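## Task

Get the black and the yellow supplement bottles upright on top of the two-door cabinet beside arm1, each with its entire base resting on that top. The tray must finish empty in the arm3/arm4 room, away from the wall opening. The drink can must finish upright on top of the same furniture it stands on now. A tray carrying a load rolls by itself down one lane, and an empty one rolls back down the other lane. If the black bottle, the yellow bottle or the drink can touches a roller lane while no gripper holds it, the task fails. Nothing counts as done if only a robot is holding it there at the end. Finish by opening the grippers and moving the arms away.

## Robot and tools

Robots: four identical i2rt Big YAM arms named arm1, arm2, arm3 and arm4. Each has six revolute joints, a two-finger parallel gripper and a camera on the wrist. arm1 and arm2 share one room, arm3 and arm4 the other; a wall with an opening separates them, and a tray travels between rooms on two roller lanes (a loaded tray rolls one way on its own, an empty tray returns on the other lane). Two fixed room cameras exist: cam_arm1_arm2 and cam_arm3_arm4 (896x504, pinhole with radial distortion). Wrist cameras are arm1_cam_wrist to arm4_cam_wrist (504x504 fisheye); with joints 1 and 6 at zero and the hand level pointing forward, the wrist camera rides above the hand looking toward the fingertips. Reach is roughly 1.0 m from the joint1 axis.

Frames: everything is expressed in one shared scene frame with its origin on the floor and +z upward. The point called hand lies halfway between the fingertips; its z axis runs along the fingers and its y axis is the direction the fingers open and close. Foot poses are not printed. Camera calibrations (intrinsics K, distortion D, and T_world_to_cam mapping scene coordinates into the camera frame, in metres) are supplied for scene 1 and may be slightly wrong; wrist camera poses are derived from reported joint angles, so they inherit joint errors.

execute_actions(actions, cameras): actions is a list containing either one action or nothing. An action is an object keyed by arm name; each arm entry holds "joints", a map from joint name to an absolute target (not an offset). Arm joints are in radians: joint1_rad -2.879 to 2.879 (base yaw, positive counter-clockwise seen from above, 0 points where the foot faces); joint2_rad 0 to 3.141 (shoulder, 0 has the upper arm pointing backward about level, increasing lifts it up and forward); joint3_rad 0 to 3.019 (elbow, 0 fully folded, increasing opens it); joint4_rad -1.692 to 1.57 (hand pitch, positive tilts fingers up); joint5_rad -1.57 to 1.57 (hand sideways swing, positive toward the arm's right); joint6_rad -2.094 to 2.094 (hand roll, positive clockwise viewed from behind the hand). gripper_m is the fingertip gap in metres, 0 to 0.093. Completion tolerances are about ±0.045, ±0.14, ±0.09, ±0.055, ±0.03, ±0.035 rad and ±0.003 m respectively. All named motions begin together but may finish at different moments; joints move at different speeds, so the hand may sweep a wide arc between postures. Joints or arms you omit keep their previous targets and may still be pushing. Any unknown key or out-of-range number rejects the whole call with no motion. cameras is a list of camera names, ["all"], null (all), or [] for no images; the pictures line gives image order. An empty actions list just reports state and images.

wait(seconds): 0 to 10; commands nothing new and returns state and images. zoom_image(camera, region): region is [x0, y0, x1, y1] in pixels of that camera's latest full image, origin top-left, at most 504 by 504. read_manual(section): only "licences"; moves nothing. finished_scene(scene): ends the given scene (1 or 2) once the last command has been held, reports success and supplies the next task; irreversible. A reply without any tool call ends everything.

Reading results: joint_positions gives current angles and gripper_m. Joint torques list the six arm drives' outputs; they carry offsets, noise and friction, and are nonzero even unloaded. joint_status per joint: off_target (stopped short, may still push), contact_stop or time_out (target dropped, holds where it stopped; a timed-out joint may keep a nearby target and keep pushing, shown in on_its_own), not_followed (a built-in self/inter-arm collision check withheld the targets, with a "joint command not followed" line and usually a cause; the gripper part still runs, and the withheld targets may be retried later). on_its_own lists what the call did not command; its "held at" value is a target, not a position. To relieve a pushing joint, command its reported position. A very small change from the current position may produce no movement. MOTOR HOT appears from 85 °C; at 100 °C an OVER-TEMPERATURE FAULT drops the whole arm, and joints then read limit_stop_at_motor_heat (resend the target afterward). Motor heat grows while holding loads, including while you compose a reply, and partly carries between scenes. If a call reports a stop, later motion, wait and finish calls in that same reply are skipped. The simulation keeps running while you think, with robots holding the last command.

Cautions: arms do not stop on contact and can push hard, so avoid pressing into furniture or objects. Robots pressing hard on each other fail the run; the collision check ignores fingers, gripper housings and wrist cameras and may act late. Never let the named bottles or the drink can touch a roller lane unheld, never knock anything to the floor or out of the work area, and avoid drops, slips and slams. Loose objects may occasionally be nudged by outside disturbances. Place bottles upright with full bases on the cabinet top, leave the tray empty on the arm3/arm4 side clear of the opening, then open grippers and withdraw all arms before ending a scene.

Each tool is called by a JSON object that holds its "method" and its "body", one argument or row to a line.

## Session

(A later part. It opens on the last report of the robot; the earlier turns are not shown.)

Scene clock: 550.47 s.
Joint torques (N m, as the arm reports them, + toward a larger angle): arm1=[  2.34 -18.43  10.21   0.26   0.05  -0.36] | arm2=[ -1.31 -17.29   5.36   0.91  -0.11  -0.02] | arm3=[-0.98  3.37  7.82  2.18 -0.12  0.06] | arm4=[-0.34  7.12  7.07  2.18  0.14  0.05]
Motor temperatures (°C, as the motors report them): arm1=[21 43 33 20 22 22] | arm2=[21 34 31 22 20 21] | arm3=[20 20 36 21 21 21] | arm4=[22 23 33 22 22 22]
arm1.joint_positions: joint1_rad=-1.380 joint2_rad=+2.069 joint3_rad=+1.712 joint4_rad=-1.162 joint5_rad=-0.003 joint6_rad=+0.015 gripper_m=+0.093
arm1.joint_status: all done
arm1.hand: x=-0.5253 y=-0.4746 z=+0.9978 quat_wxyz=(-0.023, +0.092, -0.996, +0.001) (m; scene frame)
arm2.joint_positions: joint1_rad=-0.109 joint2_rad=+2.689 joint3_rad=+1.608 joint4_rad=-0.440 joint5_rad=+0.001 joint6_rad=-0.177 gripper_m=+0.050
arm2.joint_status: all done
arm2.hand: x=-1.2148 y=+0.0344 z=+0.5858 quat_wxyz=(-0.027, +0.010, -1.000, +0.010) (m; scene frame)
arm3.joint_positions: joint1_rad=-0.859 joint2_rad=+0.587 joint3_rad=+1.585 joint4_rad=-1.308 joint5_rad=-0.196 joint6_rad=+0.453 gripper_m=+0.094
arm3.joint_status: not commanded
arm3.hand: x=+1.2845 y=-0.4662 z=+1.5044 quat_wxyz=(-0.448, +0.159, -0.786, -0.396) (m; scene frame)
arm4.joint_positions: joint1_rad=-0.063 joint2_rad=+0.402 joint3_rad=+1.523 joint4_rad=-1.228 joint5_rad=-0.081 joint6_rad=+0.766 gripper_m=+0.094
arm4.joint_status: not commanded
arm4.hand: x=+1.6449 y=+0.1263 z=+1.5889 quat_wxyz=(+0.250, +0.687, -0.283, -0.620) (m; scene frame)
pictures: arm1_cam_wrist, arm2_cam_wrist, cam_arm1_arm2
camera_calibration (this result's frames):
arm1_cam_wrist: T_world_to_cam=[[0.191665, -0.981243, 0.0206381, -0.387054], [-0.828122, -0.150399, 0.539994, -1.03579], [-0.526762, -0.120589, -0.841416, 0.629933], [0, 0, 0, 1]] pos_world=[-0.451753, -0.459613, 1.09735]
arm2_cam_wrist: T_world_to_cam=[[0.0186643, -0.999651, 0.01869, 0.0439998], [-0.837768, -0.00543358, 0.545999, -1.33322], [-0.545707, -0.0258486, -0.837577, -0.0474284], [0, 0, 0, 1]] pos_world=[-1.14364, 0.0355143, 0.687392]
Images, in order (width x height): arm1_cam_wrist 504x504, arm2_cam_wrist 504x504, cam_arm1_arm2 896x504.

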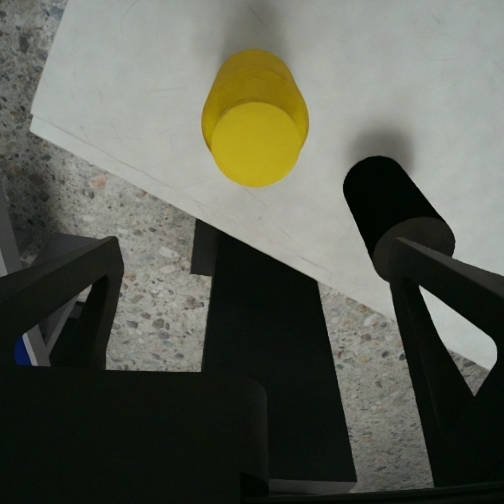

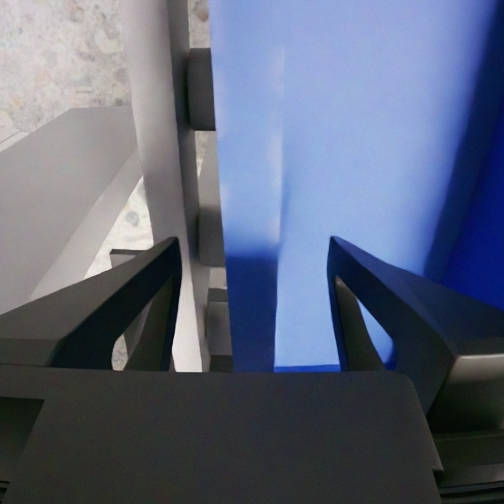

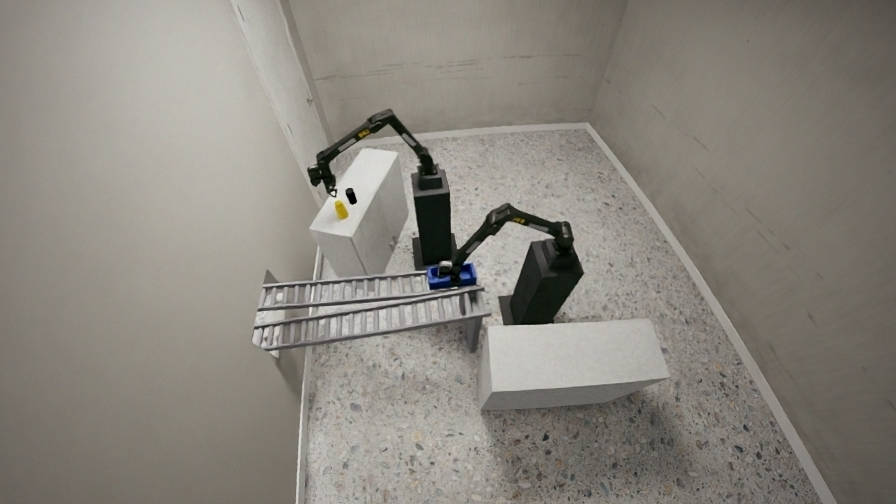

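{"method": "execute_actions", "body": {
  "actions": []
}}

Scene clock: 565.90 s.
Joint torques (N m, as the arm reports them, + toward a larger angle): arm1=[  2.28 -17.78  10.39   0.39   0.06  -0.33] | arm2=[ -1.22 -17.29   5.38   0.91  -0.11  -0.02] | arm3=[-1.05  3.59  7.94  2.39 -0.15  0.01] | arm4=[-0.05  6.8   7.02  2.21  0.13  0.1 ]
Motor temperatures (°C, as the motors report them): arm1=[21 43 34 20 22 22] | arm2=[21 36 31 22 20 21] | arm3=[20 20 36 21 21 21] | arm4=[22 23 33 22 22 22]
arm1.joint_positions: joint1_rad=-1.380 joint2_rad=+2.069 joint3_rad=+1.712 joint4_rad=-1.162 joint5_rad=-0.003 joint6_rad=+0.015 gripper_m=+0.093
arm1.joint_status: all done
arm1.hand: x=-0.5253 y=-0.4746 z=+0.9978 quat_wxyz=(-0.023, +0.092, -0.996, +0.001) (m; scene frame)
arm2.joint_positions: joint1_rad=-0.109 joint2_rad=+2.689 joint3_rad=+1.608 joint4_rad=-0.440 joint5_rad=+0.001 joint6_rad=-0.177 gripper_m=+0.050
arm2.joint_status: all done
arm2.hand: x=-1.2148 y=+0.0344 z=+0.5858 quat_wxyz=(-0.027, +0.010, -1.000, +0.010) (m; scene frame)
arm3.joint_positions: joint1_rad=-0.859 joint2_rad=+0.587 joint3_rad=+1.585 joint4_rad=-1.308 joint5_rad=-0.196 joint6_rad=+0.453 gripper_m=+0.094
arm3.joint_status: not commanded
arm3.hand: x=+1.2845 y=-0.4662 z=+1.5044 quat_wxyz=(-0.448, +0.159, -0.786, -0.396) (m; scene frame)
arm4.joint_positions: joint1_rad=-0.063 joint2_rad=+0.402 joint3_rad=+1.523 joint4_rad=-1.228 joint5_rad=-0.081 joint6_rad=+0.766 gripper_m=+0.094
arm4.joint_status: not commanded
arm4.hand: x=+1.6449 y=+0.1263 z=+1.5889 quat_wxyz=(+0.250, +0.687, -0.283, -0.620) (m; scene frame)
pictures: arm1_cam_wrist, arm2_cam_wrist, arm3_cam_wrist, arm4_cam_wrist, cam_arm1_arm2, cam_arm3_arm4
camera_calibration (this result's frames):
arm1_cam_wrist: T_world_to_cam=[[0.191665, -0.981243, 0.0206381, -0.387054], [-0.828122, -0.150399, 0.539994, -1.03579], [-0.526762, -0.120589, -0.841416, 0.629933], [0, 0, 0, 1]] pos_world=[-0.451753, -0.459613, 1.09735]
arm2_cam_wrist: T_world_to_cam=[[0.0186643, -0.999651, 0.01869, 0.0439998], [-0.837768, -0.00543358, 0.545999, -1.33322], [-0.545707, -0.0258486, -0.837577, -0.0474284], [0, 0, 0, 1]] pos_world=[-1.14364, 0.0355143, 0.687392]
arm4_cam_wrist: T_world_to_cam=[[0.0912732, 0.71715, -0.690916, 0.85557], [0.632776, -0.577501, -0.515837, -0.145412], [-0.768937, -0.390113, -0.506506, 2.24516], [0, 0, 0, 1]] pos_world=[1.74031, 0.178316, 1.6533]
Images, in order (width x height): arm1_cam_wrist 504x504, arm2_cam_wrist 504x504, arm3_cam_wrist 504x504, arm4_cam_wrist 504x504, cam_arm1_arm2 896x504, cam_arm3_arm4 896x504.

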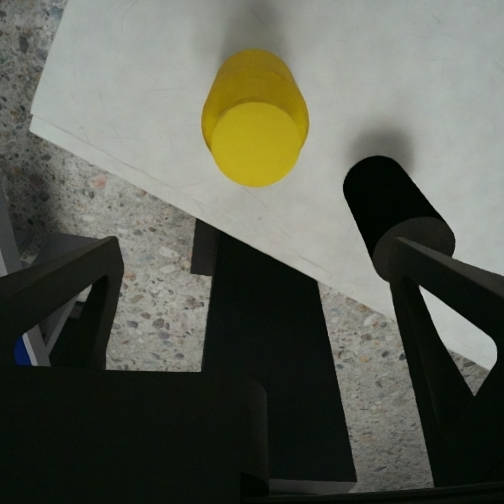

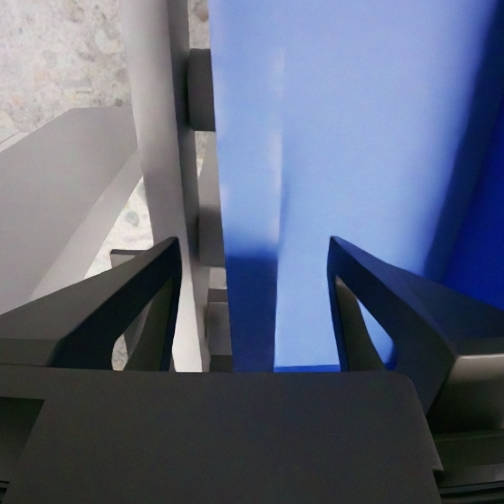

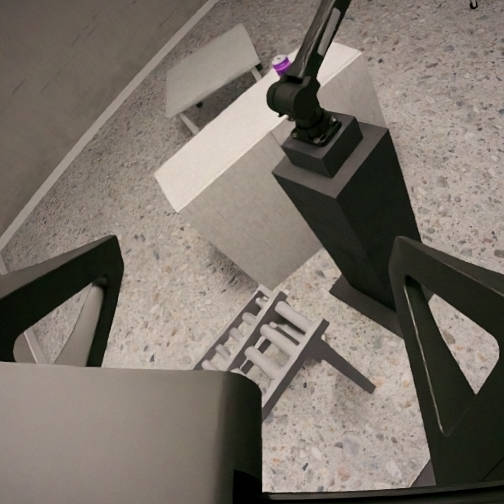

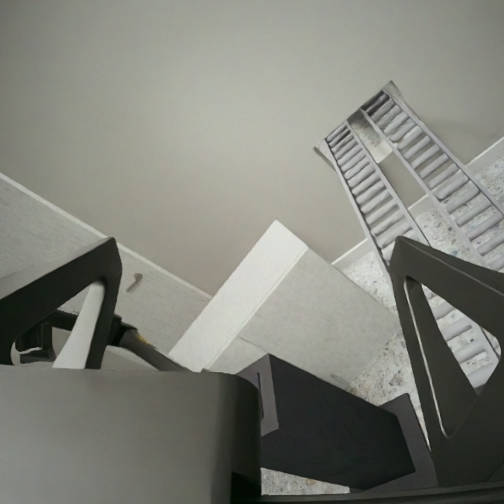

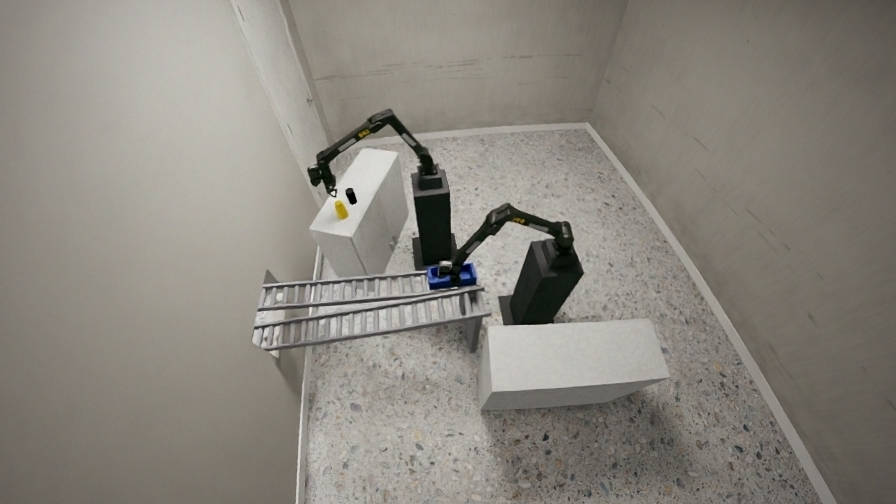

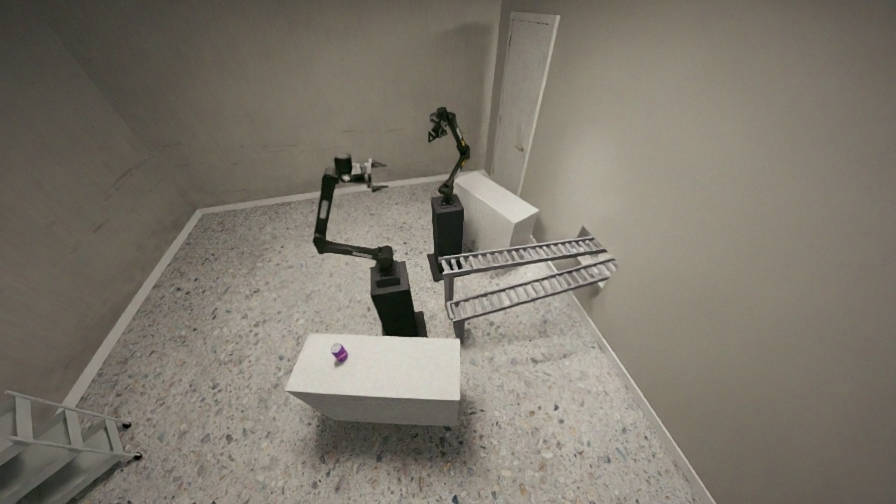

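{"method": "execute_actions", "body": {
  "actions": [
    {"arm2": {"joints": {"gripper_m": 0.0}}, "arm1": {"joints": {"joint2_rad": 1.0}}}
  ],
  "cameras": ["arm2_cam_wrist", "cam_arm1_arm2"]
}}

Scene clock: 573.63 s.
Joint torques (N m, as the arm reports them, + toward a larger angle): arm1=[ 2.68 -3.64  9.59  1.67  0.06 -0.36] | arm2=[ -1.24 -17.3    5.38   0.91   0.06  -0.01] | arm3=[-1.53  3.03  8.15  2.19 -0.18 -0.01] | arm4=[-0.18  6.28  6.96  2.25  0.07  0.06]
Motor temperatures (°C, as the motors report them): arm1=[21 42 35 20 22 22] | arm2=[21 36 31 22 20 21] | arm3=[20 20 36 21 21 21] | arm4=[22 23 33 22 22 22]
arm1.joint_positions: joint1_rad=-1.380 joint2_rad=+1.007 joint3_rad=+1.720 joint4_rad=-1.163 joint5_rad=-0.003 joint6_rad=+0.015 gripper_m=+0.093
arm1.joint_status: all done
arm1.hand: x=-0.7635 y=-0.5173 z=+1.5773 quat_wxyz=(-0.526, +0.081, -0.845, -0.054) (m; scene frame)
arm2.joint_positions: joint1_rad=-0.109 joint2_rad=+2.689 joint3_rad=+1.608 joint4_rad=-0.440 joint5_rad=-0.002 joint6_rad=-0.178 gripper_m=+0.011
arm2.joint_status: gripper_m off_target (ended at +0.011, target +0.000)
arm2.hand: x=-1.2148 y=+0.0350 z=+0.5858 quat_wxyz=(-0.027, +0.011, -1.000, +0.008) (m; scene frame)
arm3.joint_positions: joint1_rad=-0.859 joint2_rad=+0.587 joint3_rad=+1.585 joint4_rad=-1.308 joint5_rad=-0.196 joint6_rad=+0.453 gripper_m=+0.094
arm3.joint_status: not commanded
arm3.hand: x=+1.2845 y=-0.4662 z=+1.5044 quat_wxyz=(-0.448, +0.159, -0.786, -0.396) (m; scene frame)
arm4.joint_positions: joint1_rad=-0.063 joint2_rad=+0.402 joint3_rad=+1.523 joint4_rad=-1.228 joint5_rad=-0.081 joint6_rad=+0.766 gripper_m=+0.094
arm4.joint_status: not commanded
arm4.hand: x=+1.6449 y=+0.1263 z=+1.5889 quat_wxyz=(+0.250, +0.687, -0.283, -0.620) (m; scene frame)
pictures: arm2_cam_wrist, cam_arm1_arm2
camera_calibration (this result's frames):
arm2_cam_wrist: T_world_to_cam=[[0.0196114, -0.99969, 0.0153569, 0.0476852], [-0.838046, -0.00805995, 0.54554, -1.33312], [-0.545247, -0.0235686, -0.837944, -0.0466726], [0, 0, 0, 1]] pos_world=[-1.1436, 0.0358255, 0.687427]
Images, in order (width x height): arm2_cam_wrist 504x504, cam_arm1_arm2 896x504.

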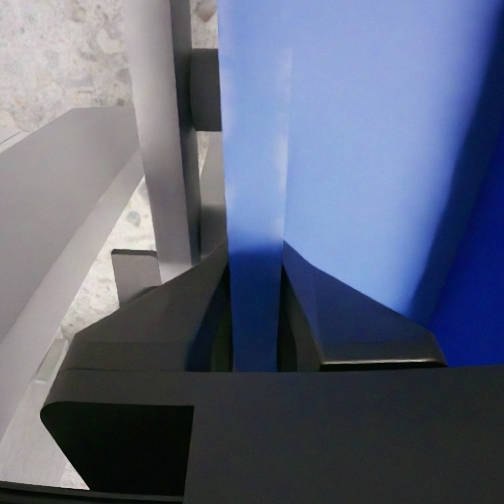

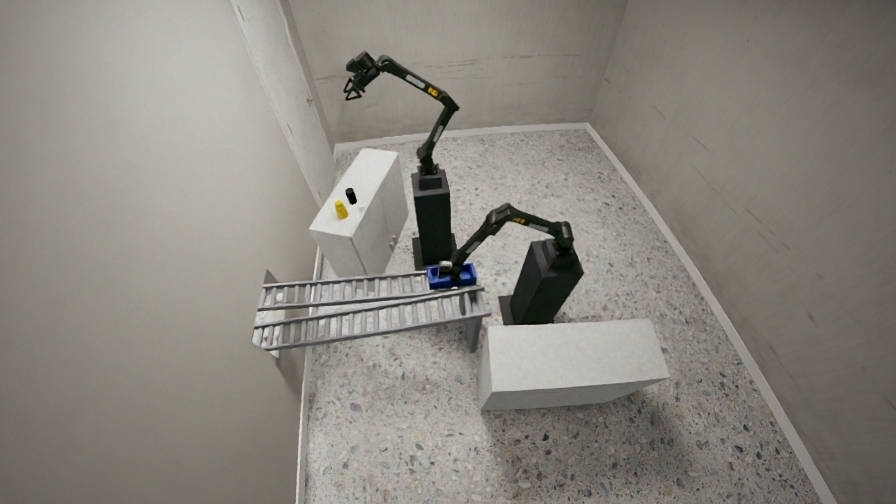

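{"method": "execute_actions", "body": {
  "actions": [
    {"arm2": {"joints": {"joint2_rad": 2.28, "joint4_rad": -0.85, "gripper_m": 0.0}}}
  ],
  "cameras": ["arm2_cam_wrist", "cam_arm1_arm2"]
}}

Scene clock: 590.37 s.
Joint torques (N m, as the arm reports them, + toward a larger angle): arm1=[ 2.5  -3.98  9.7   1.62  0.05 -0.33] | arm2=[ -1.27 -17.37   6.88   0.61   0.09  -0.01] | arm3=[-1.62  3.01  7.94  2.27 -0.22  0.05] | arm4=[-0.1   6.88  7.    2.25  0.13  0.08]
Motor temperatures (°C, as the motors report them): arm1=[21 38 35 20 22 22] | arm2=[21 37 31 22 20 21] | arm3=[20 20 36 21 21 21] | arm4=[22 23 33 22 22 22]
arm1.joint_positions: joint1_rad=-1.380 joint2_rad=+1.007 joint3_rad=+1.720 joint4_rad=-1.163 joint5_rad=-0.003 joint6_rad=+0.015 gripper_m=+0.093
arm1.joint_status: not commanded
arm1.hand: x=-0.7635 y=-0.5173 z=+1.5773 quat_wxyz=(-0.526, +0.081, -0.845, -0.054) (m; scene frame)
arm2.joint_positions: joint1_rad=-0.109 joint2_rad=+2.286 joint3_rad=+1.619 joint4_rad=-0.846 joint5_rad=-0.003 joint6_rad=-0.178 gripper_m=+0.011
arm2.joint_status: gripper_m off_target (ended at +0.011, target +0.000); the others done
arm2.hand: x=-1.1651 y=+0.0294 z=+0.8236 quat_wxyz=(-0.031, +0.011, -0.999, +0.009) (m; scene frame)
arm3.joint_positions: joint1_rad=-0.859 joint2_rad=+0.587 joint3_rad=+1.585 joint4_rad=-1.308 joint5_rad=-0.196 joint6_rad=+0.453 gripper_m=+0.094
arm3.joint_status: not commanded
arm3.hand: x=+1.2845 y=-0.4662 z=+1.5044 quat_wxyz=(-0.448, +0.159, -0.786, -0.396) (m; scene frame)
arm4.joint_positions: joint1_rad=-0.063 joint2_rad=+0.402 joint3_rad=+1.523 joint4_rad=-1.228 joint5_rad=-0.081 joint6_rad=+0.766 gripper_m=+0.094
arm4.joint_status: not commanded
arm4.hand: x=+1.6449 y=+0.1263 z=+1.5889 quat_wxyz=(+0.250, +0.687, -0.283, -0.620) (m; scene frame)
pictures: arm2_cam_wrist, cam_arm1_arm2
camera_calibration (this result's frames):
arm2_cam_wrist: T_world_to_cam=[[0.0199652, -0.999667, 0.0163474, 0.037067], [-0.842158, -0.00800247, 0.539172, -1.42075], [-0.538861, -0.0245318, -0.842037, 0.190348], [0, 0, 0, 1]] pos_world=[-1.09467, 0.0303548, 0.925703]
Images, in order (width x height): arm2_cam_wrist 504x504, cam_arm1_arm2 896x504.

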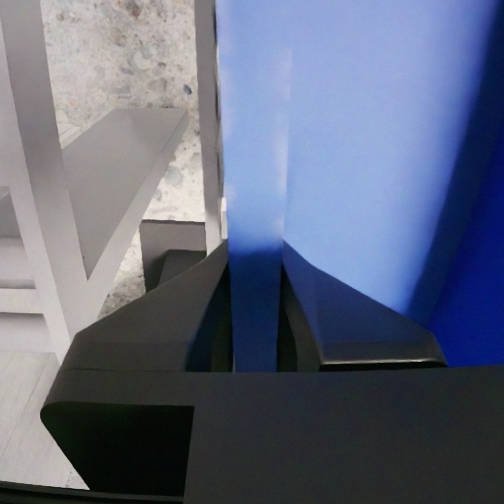

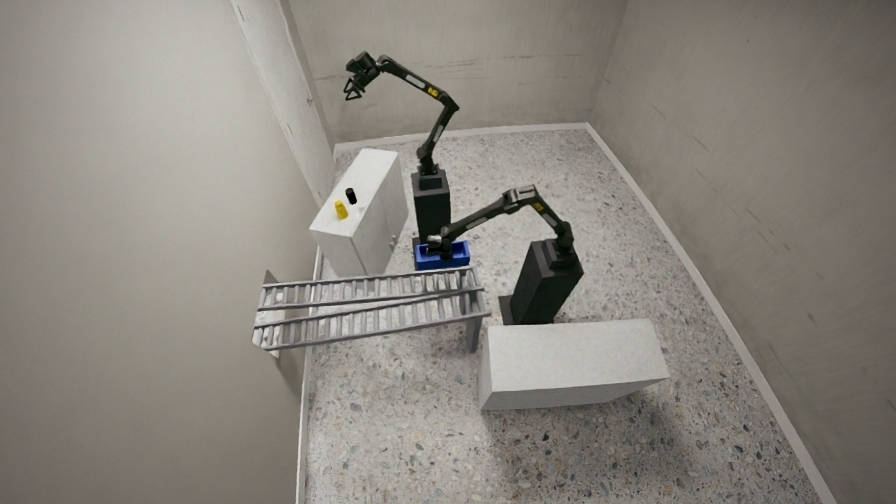

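{"method": "execute_actions", "body": {
  "actions": [
    {"arm2": {"joints": {"joint1_rad": 0.325, "joint3_rad": 1.78, "joint4_rad": -1.11, "joint5_rad": -0.03, "joint6_rad": 0.27, "gripper_m": 0.0}}}
  ],
  "cameras": ["arm2_cam_wrist", "cam_arm1_arm2"]
}}

Scene clock: 618.97 s.
Joint torques (N m, as the arm reports them, + toward a larger angle): arm1=[ 2.56 -3.78  9.72  1.53  0.03 -0.38] | arm2=[ -1.17 -17.9    8.31   0.12   0.09   0.2 ] | arm3=[-2.06  3.1   7.98  2.07 -0.19  0.07] | arm4=[-0.17  6.86  7.03  2.14  0.12  0.04]
Motor temperatures (°C, as the motors report them): arm1=[21 36 35 20 22 22] | arm2=[21 38 32 22 20 21] | arm3=[20 20 37 21 21 21] | arm4=[22 23 33 22 22 22]
arm1.joint_positions: joint1_rad=-1.380 joint2_rad=+1.007 joint3_rad=+1.720 joint4_rad=-1.163 joint5_rad=-0.003 joint6_rad=+0.015 gripper_m=+0.093
arm1.joint_status: not commanded
arm1.hand: x=-0.7635 y=-0.5173 z=+1.5773 quat_wxyz=(-0.526, +0.081, -0.845, -0.054) (m; scene frame)
arm2.joint_positions: joint1_rad=+0.326 joint2_rad=+2.291 joint3_rad=+1.757 joint4_rad=-1.101 joint5_rad=-0.032 joint6_rad=+0.260 gripper_m=+0.011
arm2.joint_status: gripper_m off_target (ended at +0.011, target +0.000); the others done
arm2.hand: x=-1.1832 y=+0.3086 z=+0.8615 quat_wxyz=(+0.033, +0.008, -0.999, -0.002) (m; scene frame)
arm3.joint_positions: joint1_rad=-0.859 joint2_rad=+0.587 joint3_rad=+1.585 joint4_rad=-1.308 joint5_rad=-0.196 joint6_rad=+0.453 gripper_m=+0.094
arm3.joint_status: not commanded
arm3.hand: x=+1.2845 y=-0.4662 z=+1.5044 quat_wxyz=(-0.448, +0.159, -0.786, -0.396) (m; scene frame)
arm4.joint_positions: joint1_rad=-0.063 joint2_rad=+0.402 joint3_rad=+1.523 joint4_rad=-1.228 joint5_rad=-0.081 joint6_rad=+0.766 gripper_m=+0.094
arm4.joint_status: not commanded
arm4.hand: x=+1.6449 y=+0.1263 z=+1.5889 quat_wxyz=(+0.250, +0.687, -0.283, -0.620) (m; scene frame)
pictures: arm2_cam_wrist, cam_arm1_arm2
camera_calibration (this result's frames):
arm2_cam_wrist: T_world_to_cam=[[0.0154481, -0.999866, -0.00548559, 0.329456], [-0.766756, -0.0153674, 0.641755, -1.45116], [-0.641753, -0.00570778, -0.76689, 0.0270606], [0, 0, 0, 1]] pos_world=[-1.10041, 0.307266, 0.953851]
Images, in order (width x height): arm2_cam_wrist 504x504, cam_arm1_arm2 896x504.

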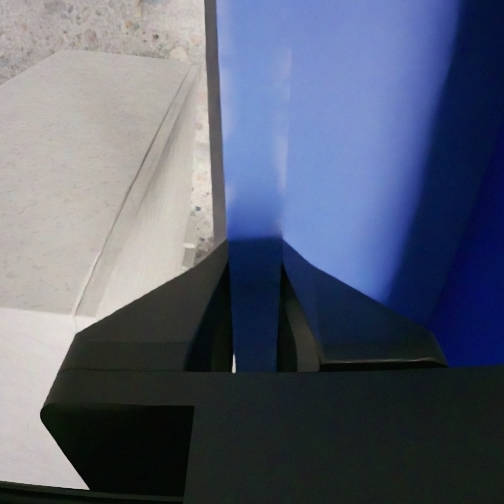

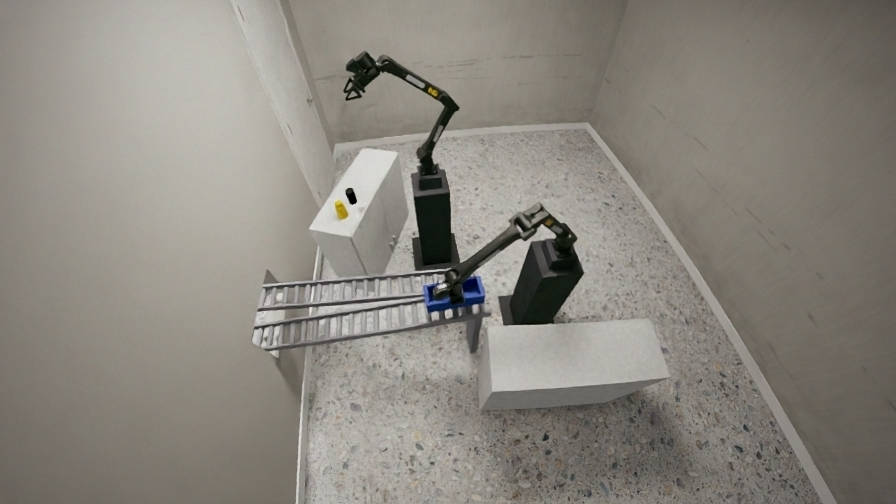

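{"method": "execute_actions", "body": {
  "actions": [
    {"arm2": {"joints": {"joint2_rad": 2.41, "joint4_rad": -0.98, "gripper_m": 0.0}}}
  ],
  "cameras": ["arm2_cam_wrist", "cam_arm1_arm2"]
}}

Scene clock: 627.07 s.
Joint torques (N m, as the arm reports them, + toward a larger angle): arm1=[ 2.35 -3.72  9.58  1.65  0.06 -0.36] | arm2=[ -1.32 -19.4    7.68   0.68   0.09   0.2 ] | arm3=[-1.28  3.06  8.03  2.41 -0.11  0.09] | arm4=[-0.16  6.58  7.03  2.1   0.1   0.06]
Motor temperatures (°C, as the motors report them): arm1=[21 35 35 20 22 22] | arm2=[21 38 33 22 20 21] | arm3=[20 20 37 21 21 21] | arm4=[22 23 33 22 22 22]
arm1.joint_positions: joint1_rad=-1.380 joint2_rad=+1.007 joint3_rad=+1.720 joint4_rad=-1.163 joint5_rad=-0.003 joint6_rad=+0.015 gripper_m=+0.093
arm1.joint_status: not commanded
arm1.hand: x=-0.7635 y=-0.5173 z=+1.5773 quat_wxyz=(-0.526, +0.081, -0.845, -0.054) (m; scene frame)
arm2.joint_positions: joint1_rad=+0.326 joint2_rad=+2.437 joint3_rad=+1.757 joint4_rad=-0.985 joint5_rad=-0.032 joint6_rad=+0.260 gripper_m=+0.011
arm2.joint_status: gripper_m off_target (ended at +0.011, target +0.000); the others done
arm2.hand: x=-1.1898 y=+0.3057 z=+0.7699 quat_wxyz=(+0.047, +0.008, -0.999, +0.002) (m; scene frame)
arm3.joint_positions: joint1_rad=-0.859 joint2_rad=+0.587 joint3_rad=+1.585 joint4_rad=-1.308 joint5_rad=-0.196 joint6_rad=+0.453 gripper_m=+0.094
arm3.joint_status: not commanded
arm3.hand: x=+1.2845 y=-0.4662 z=+1.5044 quat_wxyz=(-0.448, +0.159, -0.786, -0.396) (m; scene frame)
arm4.joint_positions: joint1_rad=-0.063 joint2_rad=+0.402 joint3_rad=+1.523 joint4_rad=-1.228 joint5_rad=-0.081 joint6_rad=+0.766 gripper_m=+0.094
arm4.joint_status: not commanded
arm4.hand: x=+1.6449 y=+0.1263 z=+1.5889 quat_wxyz=(+0.250, +0.687, -0.283, -0.620) (m; scene frame)
pictures: arm2_cam_wrist, cam_arm1_arm2
camera_calibration (this result's frames):
arm2_cam_wrist: T_world_to_cam=[[0.0146864, -0.99989, 0.00228094, 0.31922], [-0.748092, -0.00947435, 0.663528, -1.39385], [-0.663433, -0.0114512, -0.748148, -0.0858896], [0, 0, 0, 1]] pos_world=[-1.1044, 0.304996, 0.859874]
Images, in order (width x height): arm2_cam_wrist 504x504, cam_arm1_arm2 896x504.

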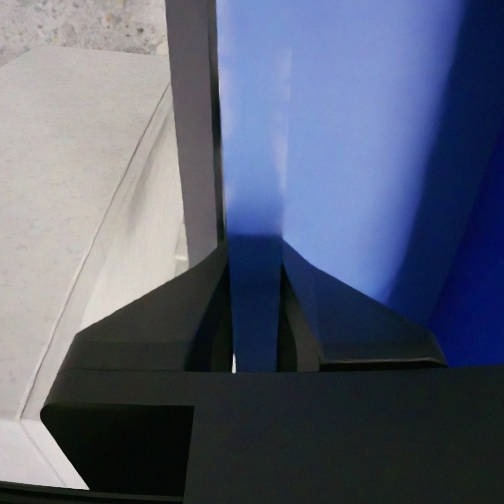

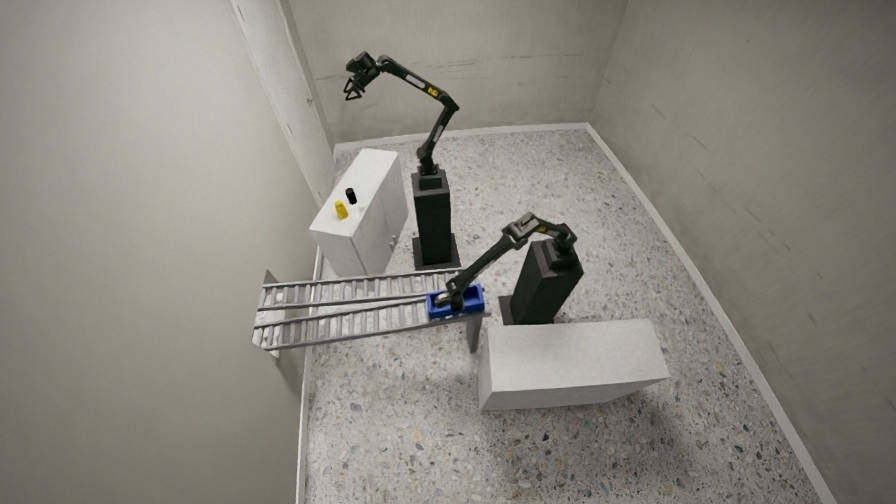

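{"method": "zoom_image", "body": {
  "camera": "arm2_cam_wrist",
  "region": [120, 0, 300, 280]
}}

Region (120, 0, 300, 280) of arm2_cam_wrist's 504x504 image, scaled by 1.800, with more detail than that image has; it fills the left 324 columns of this view, and the rest is white.

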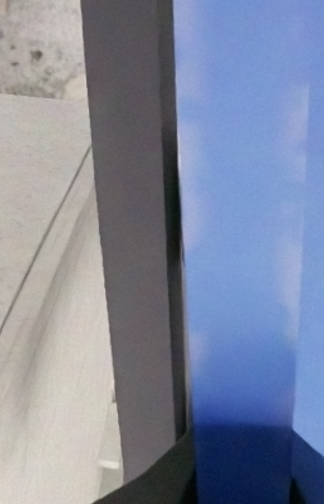

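{"method": "execute_actions", "body": {
  "actions": [
    {"arm2": {"joints": {"joint2_rad": 2.46, "joint4_rad": -0.895, "gripper_m": 0.0}}}
  ],
  "cameras": ["arm2_cam_wrist", "cam_arm1_arm2"]
}}

Scene clock: 644.23 s.
Joint torques (N m, as the arm reports them, + toward a larger angle): arm1=[ 2.52 -3.64  9.7   1.56  0.04 -0.33] | arm2=[ -1.28 -17.09   7.78   0.89   0.09   0.2 ] | arm3=[-1.12  3.    8.01  1.92 -0.16  0.07] | arm4=[-0.02  6.69  7.02  2.18  0.13  0.05]
Motor temperatures (°C, as the motors report them): arm1=[21 35 35 20 22 22] | arm2=[21 40 33 22 20 21] | arm3=[20 20 37 21 21 21] | arm4=[22 23 33 22 22 22]
arm1.joint_positions: joint1_rad=-1.380 joint2_rad=+1.007 joint3_rad=+1.720 joint4_rad=-1.163 joint5_rad=-0.003 joint6_rad=+0.015 gripper_m=+0.093
arm1.joint_status: not commanded
arm1.hand: x=-0.7635 y=-0.5173 z=+1.5773 quat_wxyz=(-0.526, +0.081, -0.845, -0.054) (m; scene frame)
arm2.joint_positions: joint1_rad=+0.326 joint2_rad=+2.453 joint3_rad=+1.757 joint4_rad=-0.902 joint5_rad=-0.032 joint6_rad=+0.261 gripper_m=+0.011
arm2.joint_status: gripper_m off_target (ended at +0.011, target +0.000); the others done
arm2.hand: x=-1.1749 y=+0.3098 z=+0.7586 quat_wxyz=(+0.015, +0.008, -1.000, -0.007) (m; scene frame)
arm3.joint_positions: joint1_rad=-0.859 joint2_rad=+0.587 joint3_rad=+1.585 joint4_rad=-1.308 joint5_rad=-0.196 joint6_rad=+0.453 gripper_m=+0.094
arm3.joint_status: not commanded
arm3.hand: x=+1.2845 y=-0.4662 z=+1.5044 quat_wxyz=(-0.448, +0.159, -0.786, -0.396) (m; scene frame)
arm4.joint_positions: joint1_rad=-0.063 joint2_rad=+0.402 joint3_rad=+1.523 joint4_rad=-1.228 joint5_rad=-0.081 joint6_rad=+0.766 gripper_m=+0.094
arm4.joint_status: not commanded
arm4.hand: x=+1.6449 y=+0.1263 z=+1.5889 quat_wxyz=(+0.250, +0.687, -0.283, -0.620) (m; scene frame)
pictures: arm2_cam_wrist, cam_arm1_arm2
camera_calibration (this result's frames):
arm2_cam_wrist: T_world_to_cam=[[0.0150777, -0.999775, -0.0149457, 0.336641], [-0.788879, -0.0210787, 0.614188, -1.38207], [-0.614364, 0.00252984, -0.789019, -0.0000752971], [0, 0, 0, 1]] pos_world=[-1.09541, 0.307433, 0.853824]
Images, in order (width x height): arm2_cam_wrist 504x504, cam_arm1_arm2 896x504.

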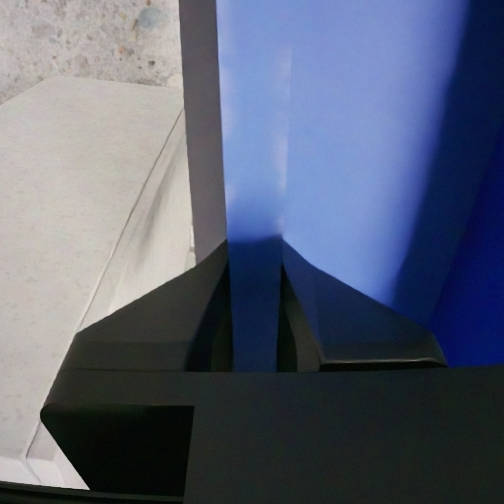

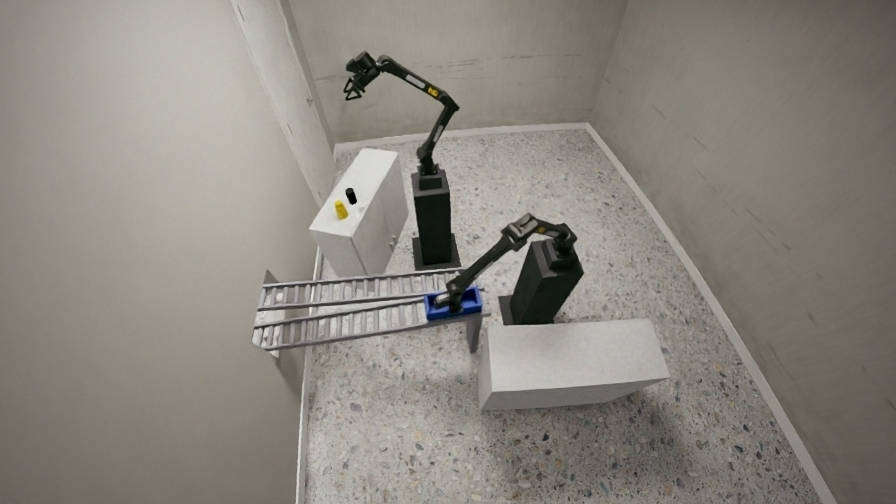

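{"method": "execute_actions", "body": {
  "actions": [
    {"arm2": {"joints": {"joint1_rad": 0.312, "joint2_rad": 2.5, "gripper_m": 0.0}}}
  ],
  "cameras": ["arm2_cam_wrist", "cam_arm1_arm2"]
}}

Scene clock: 649.57 s.
Joint torques (N m, as the arm reports them, + toward a larger angle): arm1=[ 2.59 -3.63  9.66  1.65  0.05 -0.33] | arm2=[ -1.99 -14.65   7.5    0.72   0.1    0.12] | arm3=[-1.1   3.43  7.91  2.13 -0.09  0.04] | arm4=[0.21 6.71 7.05 2.2  0.13 0.04]
Motor temperatures (°C, as the motors report them): arm1=[21 35 35 20 22 22] | arm2=[21 40 33 22 20 21] | arm3=[20 20 37 22 21 21] | arm4=[22 23 33 22 22 22]
arm1.joint_positions: joint1_rad=-1.380 joint2_rad=+1.007 joint3_rad=+1.720 joint4_rad=-1.163 joint5_rad=-0.003 joint6_rad=+0.015 gripper_m=+0.093
arm1.joint_status: not commanded
arm1.hand: x=-0.7635 y=-0.5173 z=+1.5773 quat_wxyz=(-0.526, +0.081, -0.845, -0.054) (m; scene frame)
arm2.joint_positions: joint1_rad=+0.320 joint2_rad=+2.460 joint3_rad=+1.759 joint4_rad=-0.898 joint5_rad=-0.032 joint6_rad=+0.267 gripper_m=+0.011
arm2.joint_status: gripper_m off_target (ended at +0.011, target +0.000); the others done
arm2.hand: x=-1.1739 y=+0.3063 z=+0.7548 quat_wxyz=(+0.015, +0.002, -1.000, -0.007) (m; scene frame)
arm3.joint_positions: joint1_rad=-0.859 joint2_rad=+0.587 joint3_rad=+1.585 joint4_rad=-1.308 joint5_rad=-0.196 joint6_rad=+0.453 gripper_m=+0.094
arm3.joint_status: not commanded
arm3.hand: x=+1.2845 y=-0.4662 z=+1.5044 quat_wxyz=(-0.448, +0.159, -0.786, -0.396) (m; scene frame)
arm4.joint_positions: joint1_rad=-0.063 joint2_rad=+0.402 joint3_rad=+1.523 joint4_rad=-1.228 joint5_rad=-0.081 joint6_rad=+0.766 gripper_m=+0.094
arm4.joint_status: not commanded
arm4.hand: x=+1.6449 y=+0.1263 z=+1.5889 quat_wxyz=(+0.250, +0.687, -0.283, -0.620) (m; scene frame)
pictures: arm2_cam_wrist, cam_arm1_arm2
camera_calibration (this result's frames):
arm2_cam_wrist: T_world_to_cam=[[0.00322632, -0.999883, -0.014959, 0.319174], [-0.788545, -0.0117433, 0.614865, -1.38199], [-0.614969, 0.00981211, -0.78849, -0.00583145], [0, 0, 0, 1]] pos_world=[-1.09438, 0.302964, 0.849916]
Images, in order (width x height): arm2_cam_wrist 504x504, cam_arm1_arm2 896x504.

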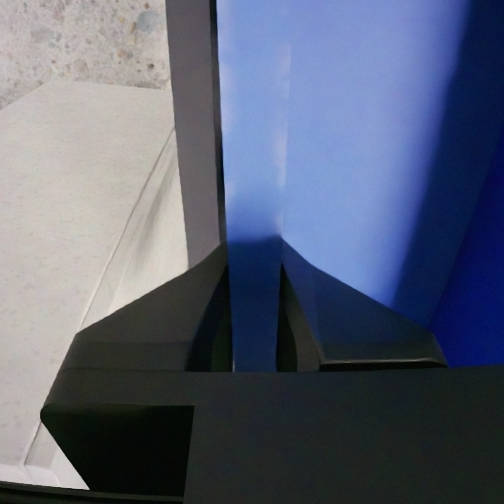

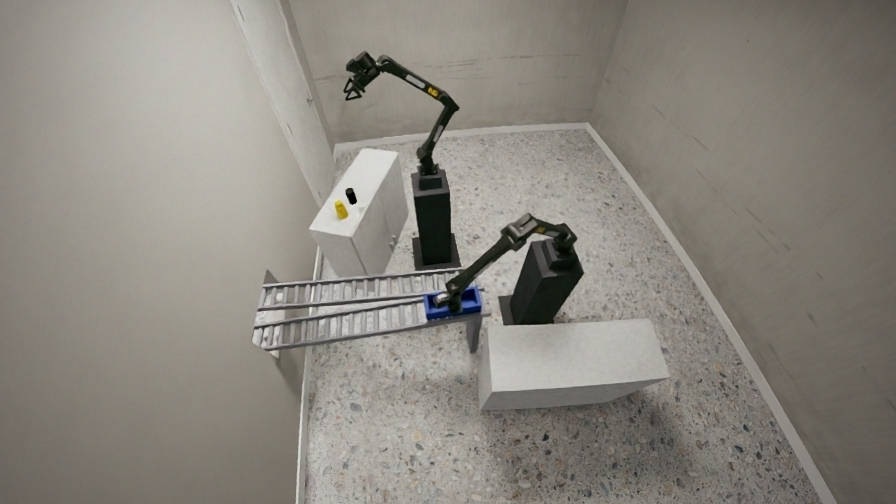

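{"method": "zoom_image", "body": {
  "camera": "cam_arm1_arm2",
  "region": [380, 250, 540, 350]
}}

Region (380, 250, 540, 350) of cam_arm1_arm2's 896x504 image, scaled by 3.150, with more detail than that image has; it fills the top 315 rows of this view, and the rest is white.

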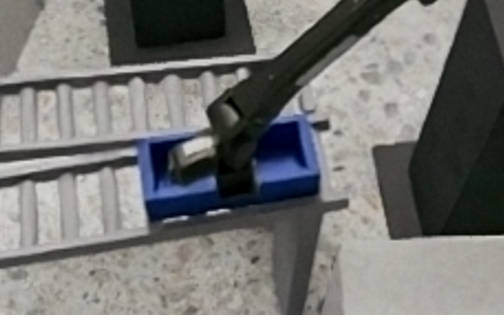

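{"method": "zoom_image", "body": {
  "camera": "arm2_cam_wrist",
  "region": [120, 0, 300, 280]
}}

Region (120, 0, 300, 280) of arm2_cam_wrist's 504x504 image, scaled by 1.800, with more detail than that image has; it fills the left 324 columns of this view, and the rest is white.

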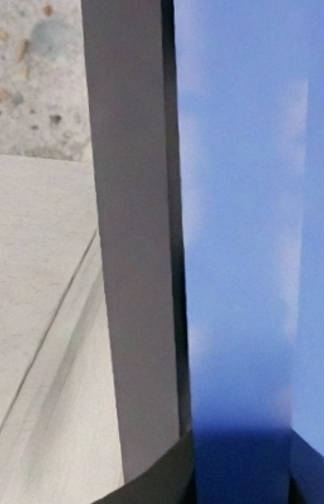

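{"method": "execute_actions", "body": {
  "actions": [
    {"arm2": {"joints": {"joint2_rad": 2.485, "joint4_rad": -0.932, "gripper_m": 0.0}}}
  ],
  "cameras": ["arm2_cam_wrist", "cam_arm1_arm2"]
}}

Scene clock: 673.23 s.
Joint torques (N m, as the arm reports them, + toward a larger angle): arm1=[ 2.6  -3.81  9.69  1.72  0.03 -0.34] | arm2=[ -2.01 -15.77   7.32   0.3    0.1    0.12] | arm3=[-0.51  3.53  7.98  2.24 -0.11  0.07] | arm4=[0.49 6.66 6.94 2.07 0.1  0.05]
Motor temperatures (°C, as the motors report them): arm1=[21 34 36 20 22 22] | arm2=[21 38 33 22 20 21] | arm3=[20 20 37 22 21 21] | arm4=[22 23 34 22 22 22]
arm1.joint_positions: joint1_rad=-1.380 joint2_rad=+1.007 joint3_rad=+1.720 joint4_rad=-1.163 joint5_rad=-0.003 joint6_rad=+0.015 gripper_m=+0.093
arm1.joint_status: not commanded
arm1.hand: x=-0.7635 y=-0.5173 z=+1.5773 quat_wxyz=(-0.526, +0.081, -0.845, -0.054) (m; scene frame)
arm2.joint_positions: joint1_rad=+0.320 joint2_rad=+2.460 joint3_rad=+1.761 joint4_rad=-0.927 joint5_rad=-0.032 joint6_rad=+0.267 gripper_m=+0.011
arm2.joint_status: gripper_m off_target (ended at +0.011, target +0.000); the others done
arm2.hand: x=-1.1799 y=+0.3046 z=+0.7556 quat_wxyz=(+0.028, +0.002, -1.000, -0.003) (m; scene frame)
arm3.joint_positions: joint1_rad=-0.859 joint2_rad=+0.587 joint3_rad=+1.585 joint4_rad=-1.308 joint5_rad=-0.196 joint6_rad=+0.453 gripper_m=+0.094
arm3.joint_status: not commanded
arm3.hand: x=+1.2845 y=-0.4662 z=+1.5044 quat_wxyz=(-0.448, +0.159, -0.786, -0.396) (m; scene frame)
arm4.joint_positions: joint1_rad=-0.063 joint2_rad=+0.402 joint3_rad=+1.523 joint4_rad=-1.228 joint5_rad=-0.081 joint6_rad=+0.766 gripper_m=+0.094
arm4.joint_status: not commanded
arm4.hand: x=+1.6449 y=+0.1263 z=+1.5889 quat_wxyz=(+0.250, +0.687, -0.283, -0.620) (m; scene frame)
pictures: arm2_cam_wrist, cam_arm1_arm2
camera_calibration (this result's frames):
arm2_cam_wrist: T_world_to_cam=[[0.00262502, -0.999967, -0.00774986, 0.311419], [-0.772242, -0.0069508, 0.635291, -1.38488], [-0.635324, 0.00431711, -0.772234, -0.0434539], [0, 0, 0, 1]] pos_world=[-1.09788, 0.301971, 0.848656]
Images, in order (width x height): arm2_cam_wrist 504x504, cam_arm1_arm2 896x504.

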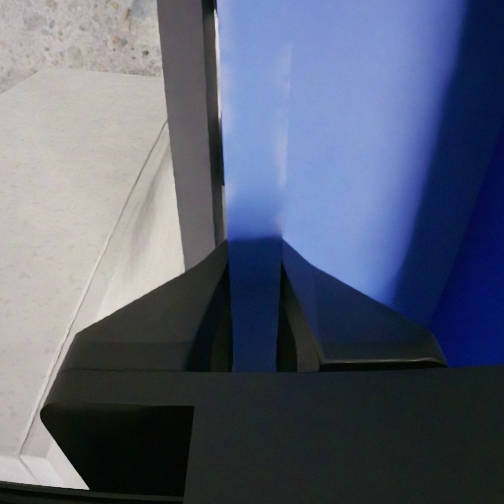

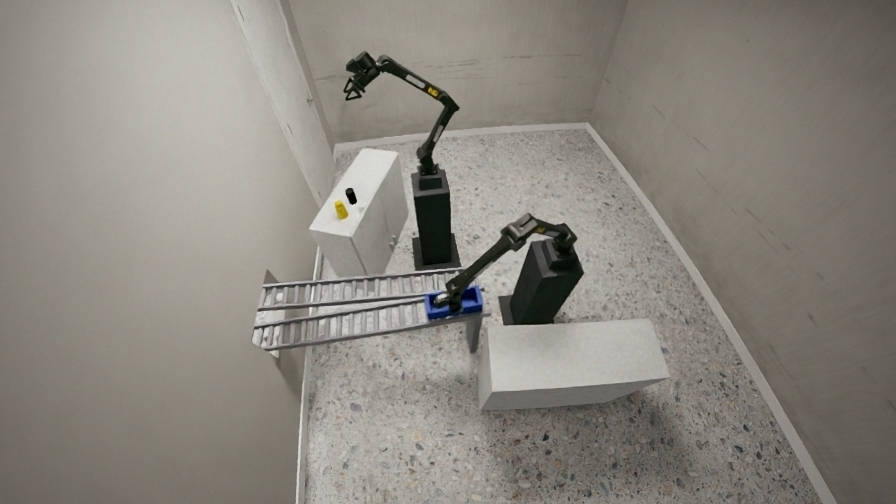

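{"method": "execute_actions", "body": {
  "actions": [
    {"arm2": {"joints": {"joint2_rad": 2.465, "gripper_m": 0.045}}}
  ],
  "cameras": ["arm2_cam_wrist"]
}}

{"method": "execute_actions", "body": {
  "actions": [
    {"arm2": {"joints": {"joint2_rad": 1.6}}}
  ],
  "cameras": ["cam_arm1_arm2", "cam_arm3_arm4"]
}}

Scene clock: 680.27 s.
Joint torques (N m, as the arm reports them, + toward a larger angle): arm1=[ 2.82 -4.    9.68  1.75  0.07 -0.35] | arm2=[ -1.87 -17.23   7.32   0.3    0.1    0.12] | arm3=[-1.71  2.64  8.13  2.18 -0.14  0.  ] | arm4=[-0.45  6.81  6.94  2.3   0.13  0.05]
Motor temperatures (°C, as the motors report them): arm1=[21 34 36 20 22 22] | arm2=[21 39 33 22 20 21] | arm3=[20 20 37 22 21 21] | arm4=[22 23 34 22 22 22]
arm1.joint_positions: joint1_rad=-1.380 joint2_rad=+1.007 joint3_rad=+1.720 joint4_rad=-1.163 joint5_rad=-0.003 joint6_rad=+0.015 gripper_m=+0.093
arm1.joint_status: not commanded
arm1.hand: x=-0.7635 y=-0.5173 z=+1.5773 quat_wxyz=(-0.526, +0.081, -0.845, -0.054) (m; scene frame)
arm2.joint_positions: joint1_rad=+0.319 joint2_rad=+2.460 joint3_rad=+1.761 joint4_rad=-0.927 joint5_rad=-0.032 joint6_rad=+0.267 gripper_m=+0.045
arm2.joint_status: all done
arm2.hand: x=-1.1797 y=+0.3039 z=+0.7556 quat_wxyz=(+0.028, +0.001, -1.000, -0.003) (m; scene frame)
arm3.joint_positions: joint1_rad=-0.859 joint2_rad=+0.587 joint3_rad=+1.585 joint4_rad=-1.308 joint5_rad=-0.196 joint6_rad=+0.453 gripper_m=+0.094
arm3.joint_status: not commanded
arm3.hand: x=+1.2845 y=-0.4662 z=+1.5044 quat_wxyz=(-0.448, +0.159, -0.786, -0.396) (m; scene frame)
arm4.joint_positions: joint1_rad=-0.063 joint2_rad=+0.402 joint3_rad=+1.523 joint4_rad=-1.228 joint5_rad=-0.081 joint6_rad=+0.766 gripper_m=+0.094
arm4.joint_status: not commanded
arm4.hand: x=+1.6449 y=+0.1263 z=+1.5889 quat_wxyz=(+0.250, +0.687, -0.283, -0.620) (m; scene frame)
pictures: arm2_cam_wrist
camera_calibration (this result's frames):
arm2_cam_wrist: T_world_to_cam=[[0.0014808, -0.999969, -0.00775598, 0.309373], [-0.772257, -0.00607098, 0.635282, -1.38501], [-0.635309, 0.00504888, -0.772241, -0.0435164], [0, 0, 0, 1]] pos_world=[-1.09769, 0.301175, 0.848666]
Images, in order (width x height): arm2_cam_wrist 504x504.

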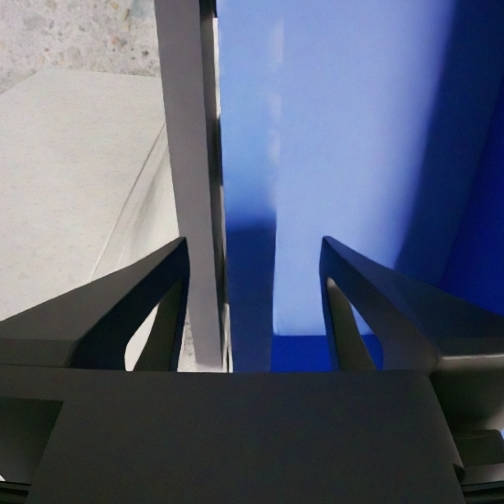

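Scene clock: 682.07 s.
Joint torques (N m, as the arm reports them, + toward a larger angle): arm1=[ 2.52 -4.01  9.73  1.72  0.06 -0.35] | arm2=[ -1.8  -11.54   9.17   1.93   0.1    0.09] | arm3=[-1.27  3.66  8.11  2.32 -0.12  0.05] | arm4=[-0.35  7.17  6.92  2.08  0.14  0.04]
Motor temperatures (°C, as the motors report them): arm1=[21 34 36 20 22 22] | arm2=[21 39 33 22 20 21] | arm3=[20 20 37 22 21 21] | arm4=[22 23 34 22 22 22]
arm1.joint_positions: joint1_rad=-1.380 joint2_rad=+1.007 joint3_rad=+1.720 joint4_rad=-1.163 joint5_rad=-0.003 joint6_rad=+0.015 gripper_m=+0.093
arm1.joint_status: not commanded
arm1.hand: x=-0.7635 y=-0.5173 z=+1.5773 quat_wxyz=(-0.526, +0.081, -0.845, -0.054) (m; scene frame)
arm2.joint_positions: joint1_rad=+0.319 joint2_rad=+1.599 joint3_rad=+1.774 joint4_rad=-0.929 joint5_rad=-0.032 joint6_rad=+0.267 gripper_m=+0.045
arm2.joint_status: all done
arm2.hand: x=-1.1652 y=+0.3147 z=+1.3361 quat_wxyz=(-0.381, +0.011, -0.917, -0.115) (m; scene frame)
arm3.joint_positions: joint1_rad=-0.859 joint2_rad=+0.587 joint3_rad=+1.585 joint4_rad=-1.308 joint5_rad=-0.196 joint6_rad=+0.453 gripper_m=+0.094
arm3.joint_status: not commanded
arm3.hand: x=+1.2845 y=-0.4662 z=+1.5044 quat_wxyz=(-0.448, +0.159, -0.786, -0.396) (m; scene frame)
arm4.joint_positions: joint1_rad=-0.063 joint2_rad=+0.402 joint3_rad=+1.523 joint4_rad=-1.228 joint5_rad=-0.081 joint6_rad=+0.766 gripper_m=+0.094
arm4.joint_status: not commanded
arm4.hand: x=+1.6449 y=+0.1263 z=+1.5889 quat_wxyz=(+0.250, +0.687, -0.283, -0.620) (m; scene frame)
pictures: cam_arm1_arm2, cam_arm3_arm4
Images, in order (width x height): cam_arm1_arm2 896x504, cam_arm3_arm4 896x504.

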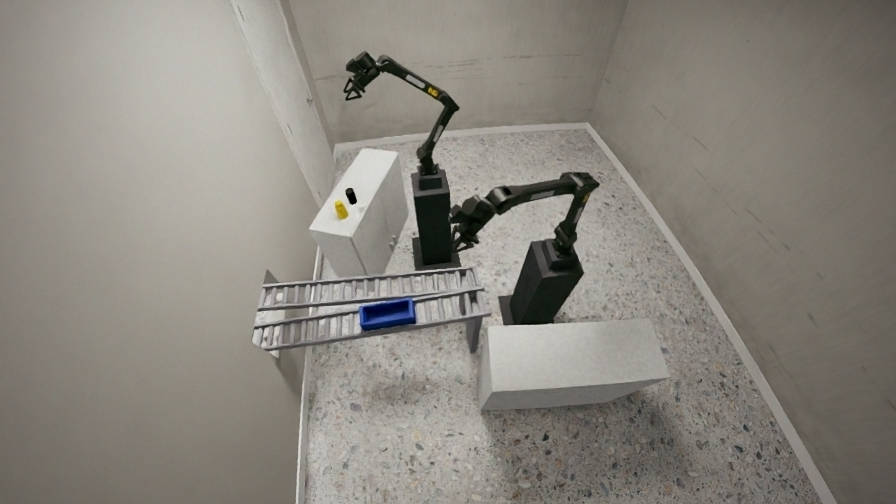

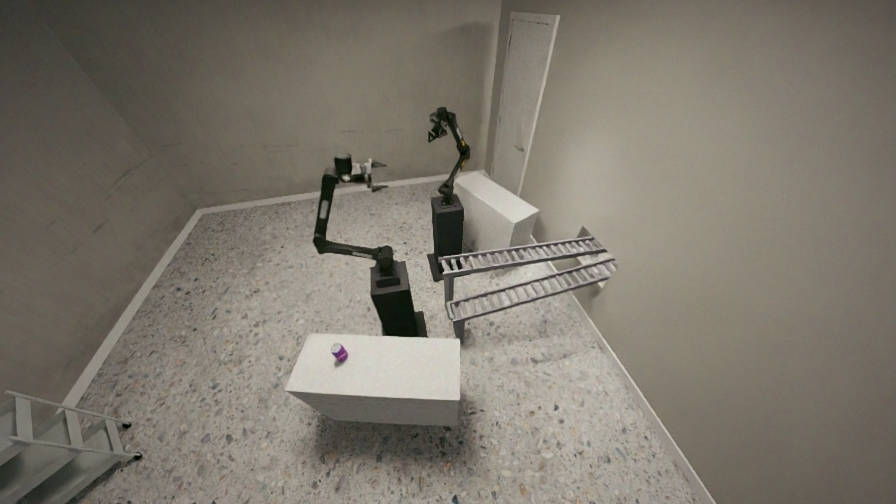

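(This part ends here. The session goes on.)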